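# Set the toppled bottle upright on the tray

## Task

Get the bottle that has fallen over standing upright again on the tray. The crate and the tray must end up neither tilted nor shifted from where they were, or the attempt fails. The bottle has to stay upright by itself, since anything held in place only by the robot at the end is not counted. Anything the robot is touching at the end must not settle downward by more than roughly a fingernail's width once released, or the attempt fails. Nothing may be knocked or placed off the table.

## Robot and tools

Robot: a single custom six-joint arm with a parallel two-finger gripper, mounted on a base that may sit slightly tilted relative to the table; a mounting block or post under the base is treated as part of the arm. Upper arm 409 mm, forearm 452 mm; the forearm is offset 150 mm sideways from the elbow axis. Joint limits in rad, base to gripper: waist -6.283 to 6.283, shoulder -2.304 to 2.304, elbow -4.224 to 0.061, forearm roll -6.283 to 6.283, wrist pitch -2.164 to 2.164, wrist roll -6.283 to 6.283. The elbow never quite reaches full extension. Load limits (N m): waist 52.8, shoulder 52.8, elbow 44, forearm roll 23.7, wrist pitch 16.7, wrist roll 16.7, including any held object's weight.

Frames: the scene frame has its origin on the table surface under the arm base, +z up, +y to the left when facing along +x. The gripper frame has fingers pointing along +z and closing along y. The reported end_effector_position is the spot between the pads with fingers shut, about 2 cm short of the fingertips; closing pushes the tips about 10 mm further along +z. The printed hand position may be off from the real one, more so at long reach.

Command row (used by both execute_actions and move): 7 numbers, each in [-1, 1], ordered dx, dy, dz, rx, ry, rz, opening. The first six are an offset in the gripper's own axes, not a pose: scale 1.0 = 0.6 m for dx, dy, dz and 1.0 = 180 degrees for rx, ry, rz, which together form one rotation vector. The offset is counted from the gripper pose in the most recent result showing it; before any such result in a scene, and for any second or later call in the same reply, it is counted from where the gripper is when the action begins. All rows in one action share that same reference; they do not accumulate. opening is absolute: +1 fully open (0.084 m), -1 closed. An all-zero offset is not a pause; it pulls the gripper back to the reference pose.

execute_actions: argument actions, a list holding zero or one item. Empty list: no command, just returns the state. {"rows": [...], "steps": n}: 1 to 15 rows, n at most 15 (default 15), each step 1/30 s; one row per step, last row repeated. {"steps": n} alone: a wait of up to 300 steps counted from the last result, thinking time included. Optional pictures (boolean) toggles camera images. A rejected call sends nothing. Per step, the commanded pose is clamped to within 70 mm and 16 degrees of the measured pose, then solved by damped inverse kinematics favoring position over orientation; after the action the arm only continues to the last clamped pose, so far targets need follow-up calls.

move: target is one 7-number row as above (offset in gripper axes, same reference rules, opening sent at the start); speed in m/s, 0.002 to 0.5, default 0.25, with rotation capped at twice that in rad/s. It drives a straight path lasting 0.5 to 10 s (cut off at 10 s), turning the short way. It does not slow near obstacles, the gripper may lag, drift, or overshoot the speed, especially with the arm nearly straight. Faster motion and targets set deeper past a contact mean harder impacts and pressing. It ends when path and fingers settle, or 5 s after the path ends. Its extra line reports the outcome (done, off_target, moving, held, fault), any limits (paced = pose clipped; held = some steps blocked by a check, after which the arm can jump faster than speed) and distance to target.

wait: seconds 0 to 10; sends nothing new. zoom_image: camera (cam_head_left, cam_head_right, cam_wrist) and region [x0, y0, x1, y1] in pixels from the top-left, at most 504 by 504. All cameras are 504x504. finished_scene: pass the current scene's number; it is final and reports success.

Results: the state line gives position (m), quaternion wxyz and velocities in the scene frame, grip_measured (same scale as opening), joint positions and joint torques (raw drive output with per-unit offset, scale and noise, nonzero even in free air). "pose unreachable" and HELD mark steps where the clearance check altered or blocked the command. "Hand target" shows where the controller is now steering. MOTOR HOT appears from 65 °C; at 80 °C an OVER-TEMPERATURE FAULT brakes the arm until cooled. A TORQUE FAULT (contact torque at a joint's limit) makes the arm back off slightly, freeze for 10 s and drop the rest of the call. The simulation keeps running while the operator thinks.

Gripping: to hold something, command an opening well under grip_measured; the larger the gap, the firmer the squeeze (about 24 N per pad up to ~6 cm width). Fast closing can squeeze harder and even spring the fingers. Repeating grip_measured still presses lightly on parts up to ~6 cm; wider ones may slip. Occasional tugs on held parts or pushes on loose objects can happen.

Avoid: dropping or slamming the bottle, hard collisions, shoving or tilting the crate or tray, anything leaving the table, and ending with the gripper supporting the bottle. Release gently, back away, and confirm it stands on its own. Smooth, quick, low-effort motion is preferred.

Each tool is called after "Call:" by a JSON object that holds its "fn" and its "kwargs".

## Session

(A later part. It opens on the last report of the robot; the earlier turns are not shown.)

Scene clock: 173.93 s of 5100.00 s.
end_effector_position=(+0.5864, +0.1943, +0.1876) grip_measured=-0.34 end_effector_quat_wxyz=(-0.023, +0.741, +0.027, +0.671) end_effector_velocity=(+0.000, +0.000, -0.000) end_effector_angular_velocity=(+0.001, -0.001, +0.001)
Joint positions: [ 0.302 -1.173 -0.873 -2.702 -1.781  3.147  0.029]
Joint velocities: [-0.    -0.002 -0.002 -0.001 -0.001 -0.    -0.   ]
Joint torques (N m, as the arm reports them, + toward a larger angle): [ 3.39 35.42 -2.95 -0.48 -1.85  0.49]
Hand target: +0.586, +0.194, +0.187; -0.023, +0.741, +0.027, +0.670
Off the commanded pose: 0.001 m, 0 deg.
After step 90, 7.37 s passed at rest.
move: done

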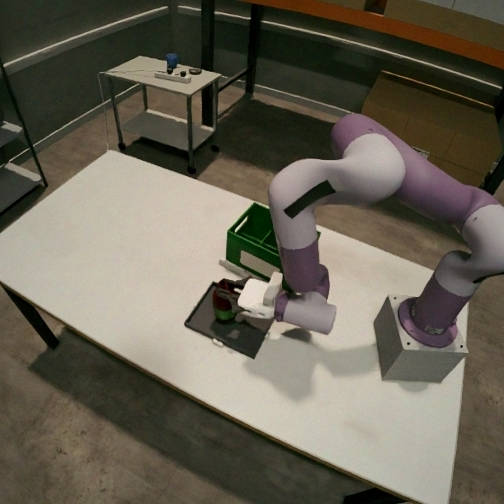

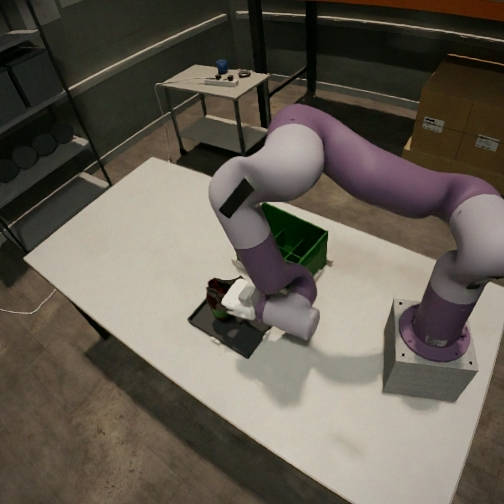

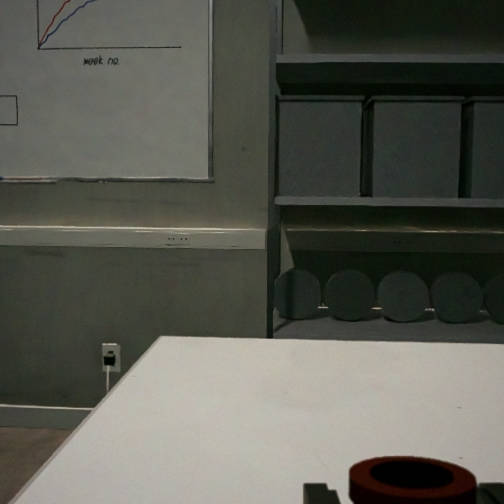

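Call:
{"fn": "move", "kwargs": {"target": [-0.058,-0.025,0.006,0,0.02,0,-0.8], "speed": 0.04}}

Call:
{"fn": "move", "kwargs": {"target": [-0.012,0,0,0,0,0,-0.8], "speed": 0.01}}

Call:
{"fn": "zoom_image", "kwargs": {"camera": "cam_head_left", "region": [170,240,330,370]}}

Scene clock: 188.33 s of 5100.00 s.
end_effector_position=(+0.5857, +0.2091, +0.1528) grip_measured=-0.34 end_effector_quat_wxyz=(-0.024, +0.720, +0.026, +0.694) end_effector_velocity=(+0.001, +0.001, +0.001) end_effector_angular_velocity=(+0.002, -0.005, +0.000)
Joint positions: [ 0.321 -1.306 -0.979 -2.679 -1.866  3.165  0.029]
Joint velocities: [ 0.001 -0.001 -0.004  0.    -0.003  0.001 -0.   ]
Joint torques (N m, as the arm reports them, + toward a larger angle): [ 1.06 35.49 -2.31  0.23 -1.92  0.14]
Hand target: +0.586, +0.209, +0.153; -0.024, +0.720, +0.026, +0.694
Off the commanded pose: 0.000 m, 0 deg.
After step 90, 10.17 s passed at rest.
move: done

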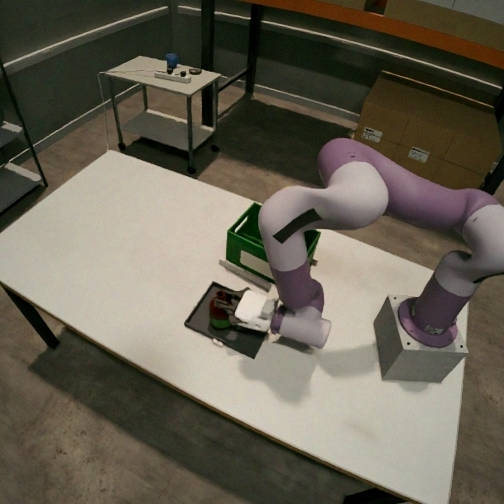

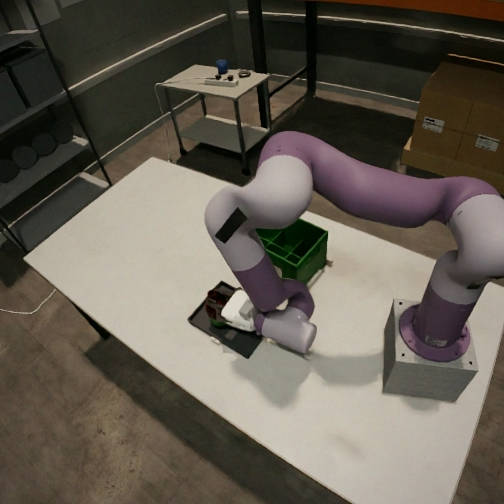

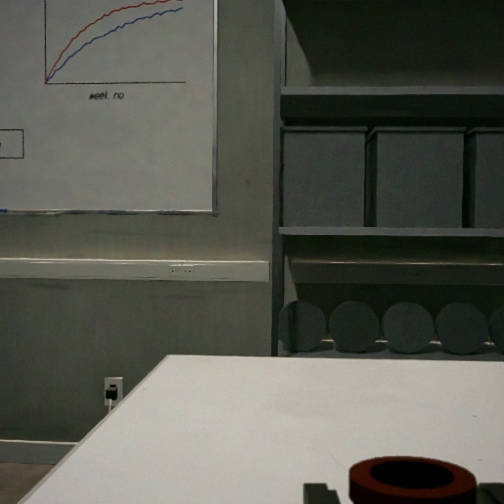

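Scene clock: 189.27 s of 5100.00 s.
end_effector_position=(+0.5854, +0.2090, +0.1456) grip_measured=-0.34 end_effector_quat_wxyz=(-0.024, +0.720, +0.026, +0.694) end_effector_velocity=(-0.000, -0.000, -0.000) end_effector_angular_velocity=(-0.001, -0.000, -0.001)
Joint positions: [ 0.319 -1.324 -0.993 -2.68  -1.87   3.167  0.029]
Joint velocities: [ 0.    -0.001 -0.001  0.001 -0.001 -0.    -0.   ]
Joint torques (N m, as the arm reports them, + toward a larger angle): [ 1.77 35.1  -3.19  0.29 -1.7   0.13]
Hand target: +0.585, +0.209, +0.146; -0.024, +0.720, +0.026, +0.694
Off the commanded pose: 0.000 m, 0 deg.
move: done

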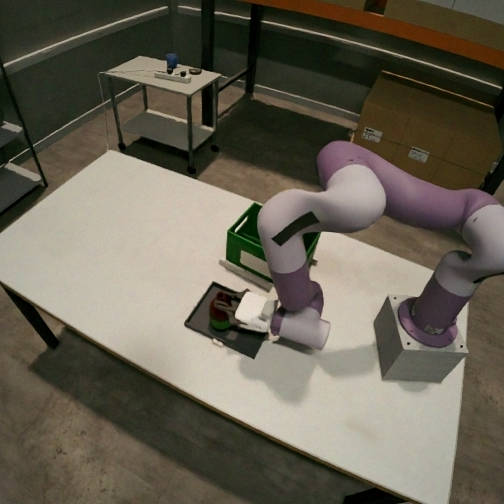

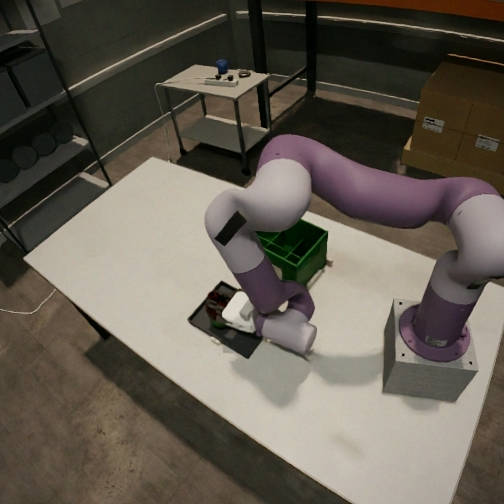

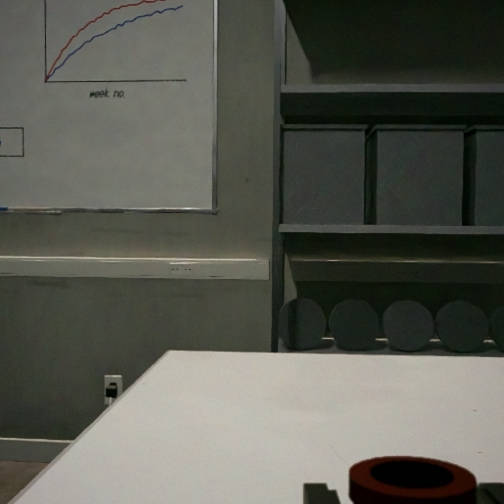

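Region (170, 240, 330, 370) of cam_head_left's 504x504 image, scaled by 3.150, with more detail than that image has; it fills the top 410 rows of this view, and the rest is white.

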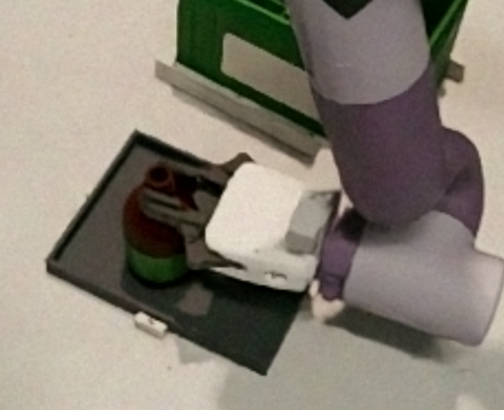

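No contact yet (watching wrist pitch torque).

Call:
{"fn": "move", "kwargs": {"target": [-0.01,0,0,0,0,0,-0.8], "speed": 0.01}}

Scene clock: 195.97 s of 5100.00 s.
end_effector_position=(+0.5852, +0.2090, +0.1397) grip_measured=-0.34 end_effector_quat_wxyz=(-0.024, +0.720, +0.026, +0.694) end_effector_velocity=(+0.000, +0.001, -0.000) end_effector_angular_velocity=(+0.001, -0.001, +0.001)
Joint positions: [ 0.317 -1.339 -1.004 -2.682 -1.874  3.168  0.029]
Joint velocities: [ 0.    -0.001 -0.002 -0.001 -0.001  0.001  0.   ]
Joint torques (N m, as the arm reports them, + toward a larger angle): [ 0.64 33.14 -2.19  0.5  -1.62  0.11]
Hand target: +0.585, +0.209, +0.140; -0.024, +0.720, +0.026, +0.694
Off the commanded pose: 0.000 m, 0 deg.
After step 90, 2.90 s passed at rest.
move: done

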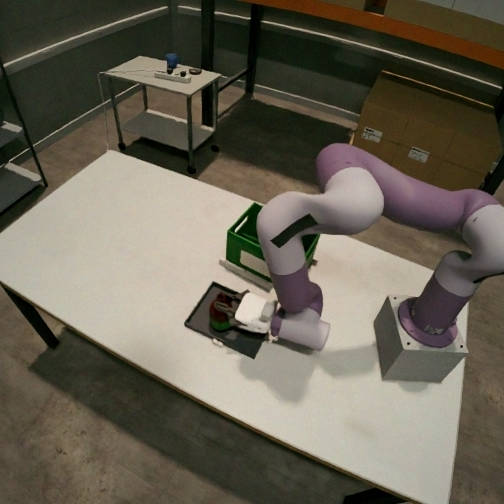

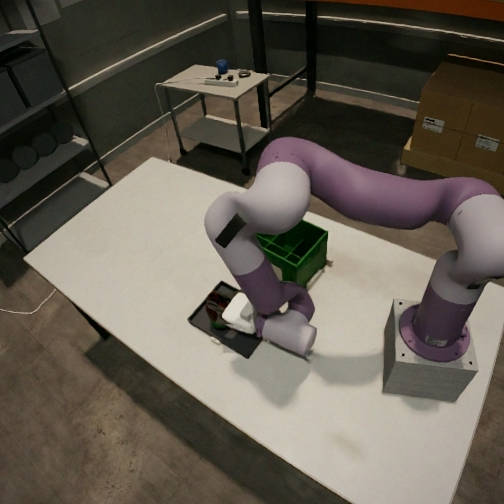

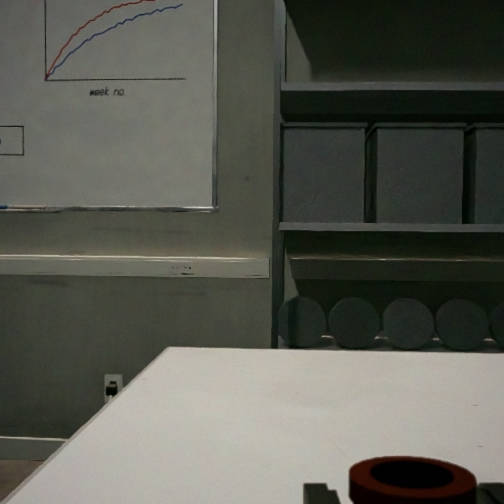

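Call:
{"fn": "move", "kwargs": {"target": [-0.008,0,0,0,0,0,-0.8], "speed": 0.01}}

Scene clock: 200.80 s of 5100.00 s.
end_effector_position=(+0.5857, +0.2093, +0.1371) grip_measured=-0.34 end_effector_quat_wxyz=(-0.024, +0.717, +0.026, +0.696) end_effector_velocity=(-0.002, -0.001, -0.002) end_effector_angular_velocity=(-0.002, -0.002, +0.001)
Joint positions: [ 0.316 -1.35  -1.013 -2.682 -1.882  3.169  0.029]
Joint velocities: [-0.001 -0.006 -0.001 -0.001 -0.006  0.    -0.   ]
Joint torques (N m, as the arm reports them, + toward a larger angle): [-2.12 21.02 -0.74 -1.87  3.16  0.23]
Hand target: +0.585, +0.209, +0.135; -0.024, +0.720, +0.026, +0.694
Off the commanded pose: 0.002 m, 0 deg.
After step 90, 1.13 s passed at rest.
move: done

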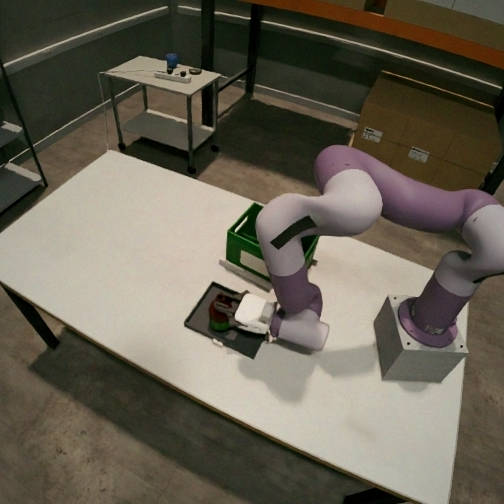

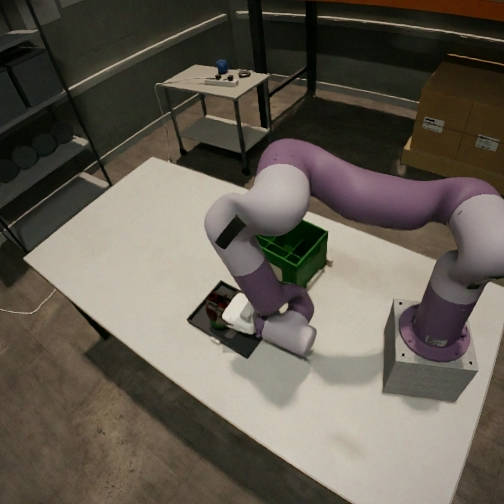

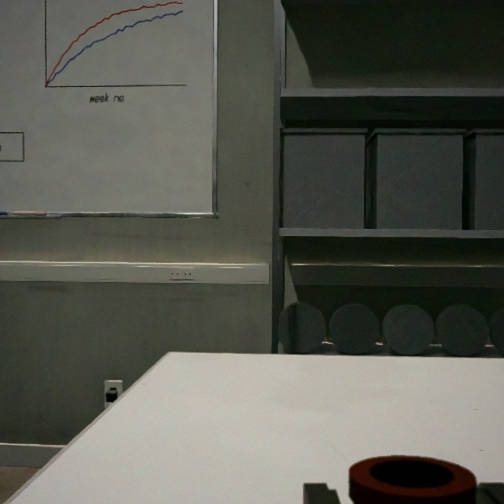

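Call:
{"fn": "move", "kwargs": {"target": [0.002,0,0,0,0,0,0.6], "speed": 0.01}}

Call:
{"fn": "move", "kwargs": {"target": [0.17,0,0,0,0,0,0.6], "speed": 0.12}}

Scene clock: 206.63 s of 5100.00 s.
end_effector_position=(+0.5857, +0.2093, +0.1380) grip_measured=+0.60 end_effector_quat_wxyz=(-0.024, +0.717, +0.026, +0.696) end_effector_velocity=(+0.001, +0.000, +0.002) end_effector_angular_velocity=(+0.002, -0.004, +0.001)
Joint positions: [ 0.316 -1.347 -1.011 -2.682 -1.881  3.169  0.069]
Joint velocities: [-0.001  0.003  0.001 -0.002 -0.002  0.    -0.   ]
Joint torques (N m, as the arm reports them, + toward a larger angle): [ 0.5  34.32 -3.28  0.5  -1.22  0.27]
Hand target: +0.586, +0.209, +0.138; -0.024, +0.717, +0.026, +0.696
Off the commanded pose: 0.000 m, 0 deg.
After step 90, 2.13 s passed at rest.
move: done

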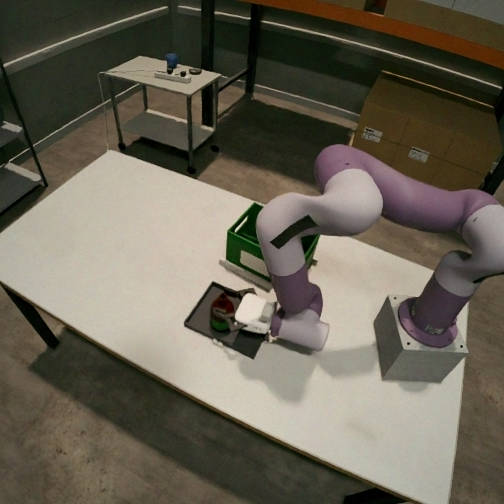

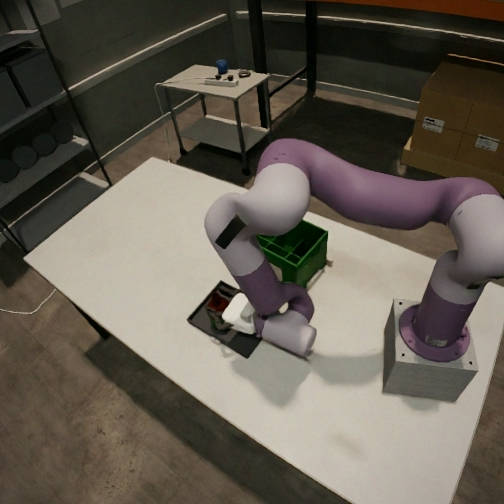

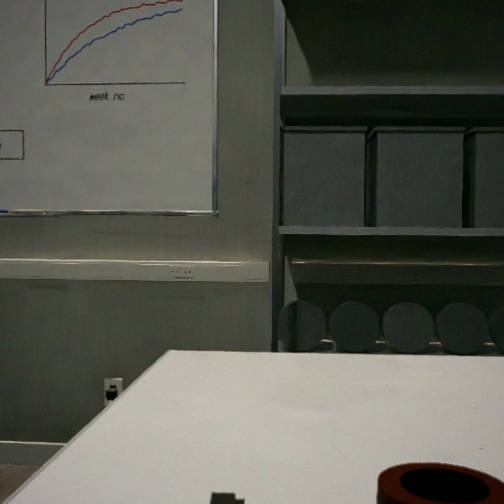

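Scene clock: 207.87 s of 5100.00 s.
end_effector_position=(+0.5883, +0.2098, +0.2396) grip_measured=+0.60 end_effector_quat_wxyz=(-0.024, +0.717, +0.026, +0.696) end_effector_velocity=(+0.001, +0.000, +0.003) end_effector_angular_velocity=(+0.002, -0.002, -0.002)
Joint positions: [ 0.346 -1.086 -0.837 -2.663 -1.799  3.136  0.069]
Joint velocities: [ 0.001  0.007  0.     0.002  0.003 -0.001 -0.   ]
Joint torques (N m, as the arm reports them, + toward a larger angle): [ 1.7  34.12 -4.6   0.1  -1.56  0.08]
Hand target: +0.588, +0.210, +0.240; -0.024, +0.717, +0.026, +0.696
Off the commanded pose: 0.001 m, 0 deg.
move: done

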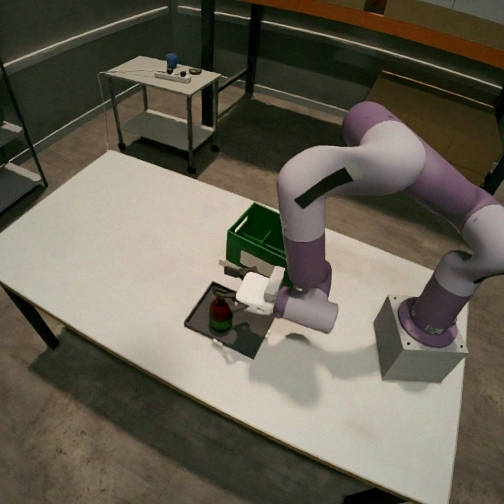

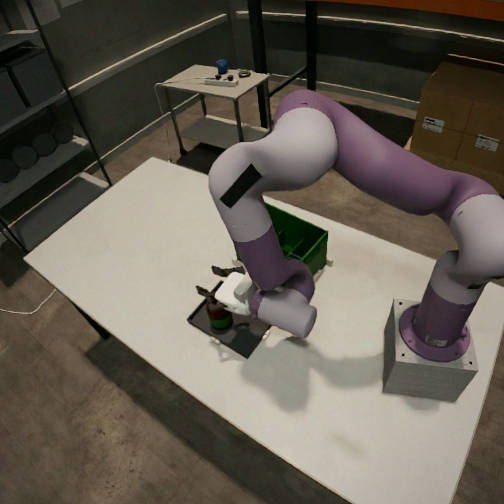

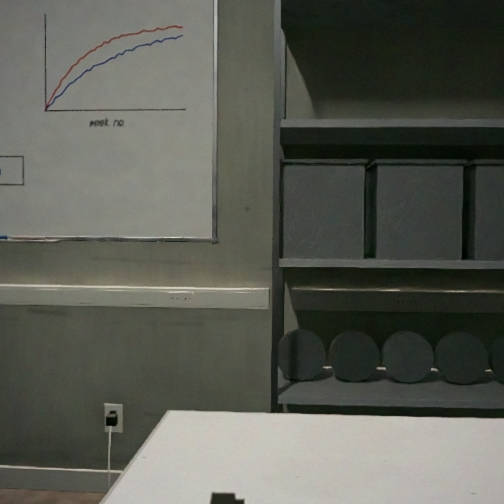

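Call:
{"fn": "zoom_image", "kwargs": {"camera": "cam_head_left", "region": [170,260,290,370]}}

Region (170, 260, 290, 370) of cam_head_left's 504x504 image, scaled by 4.200, with more detail than that image has; it fills the top 462 rows of this view, and the rest is white.

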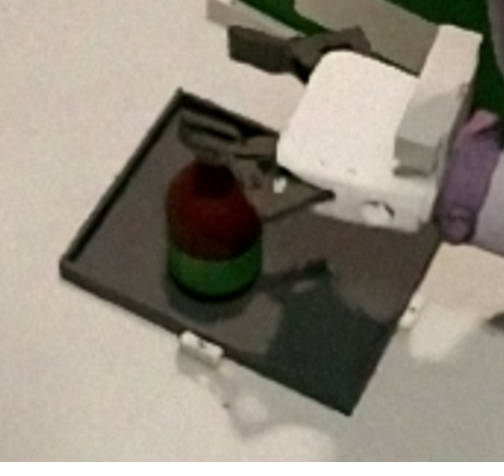

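Call:
{"fn": "finished_scene", "kwargs": {"scene": 1}}

The scene is finished: the task was done.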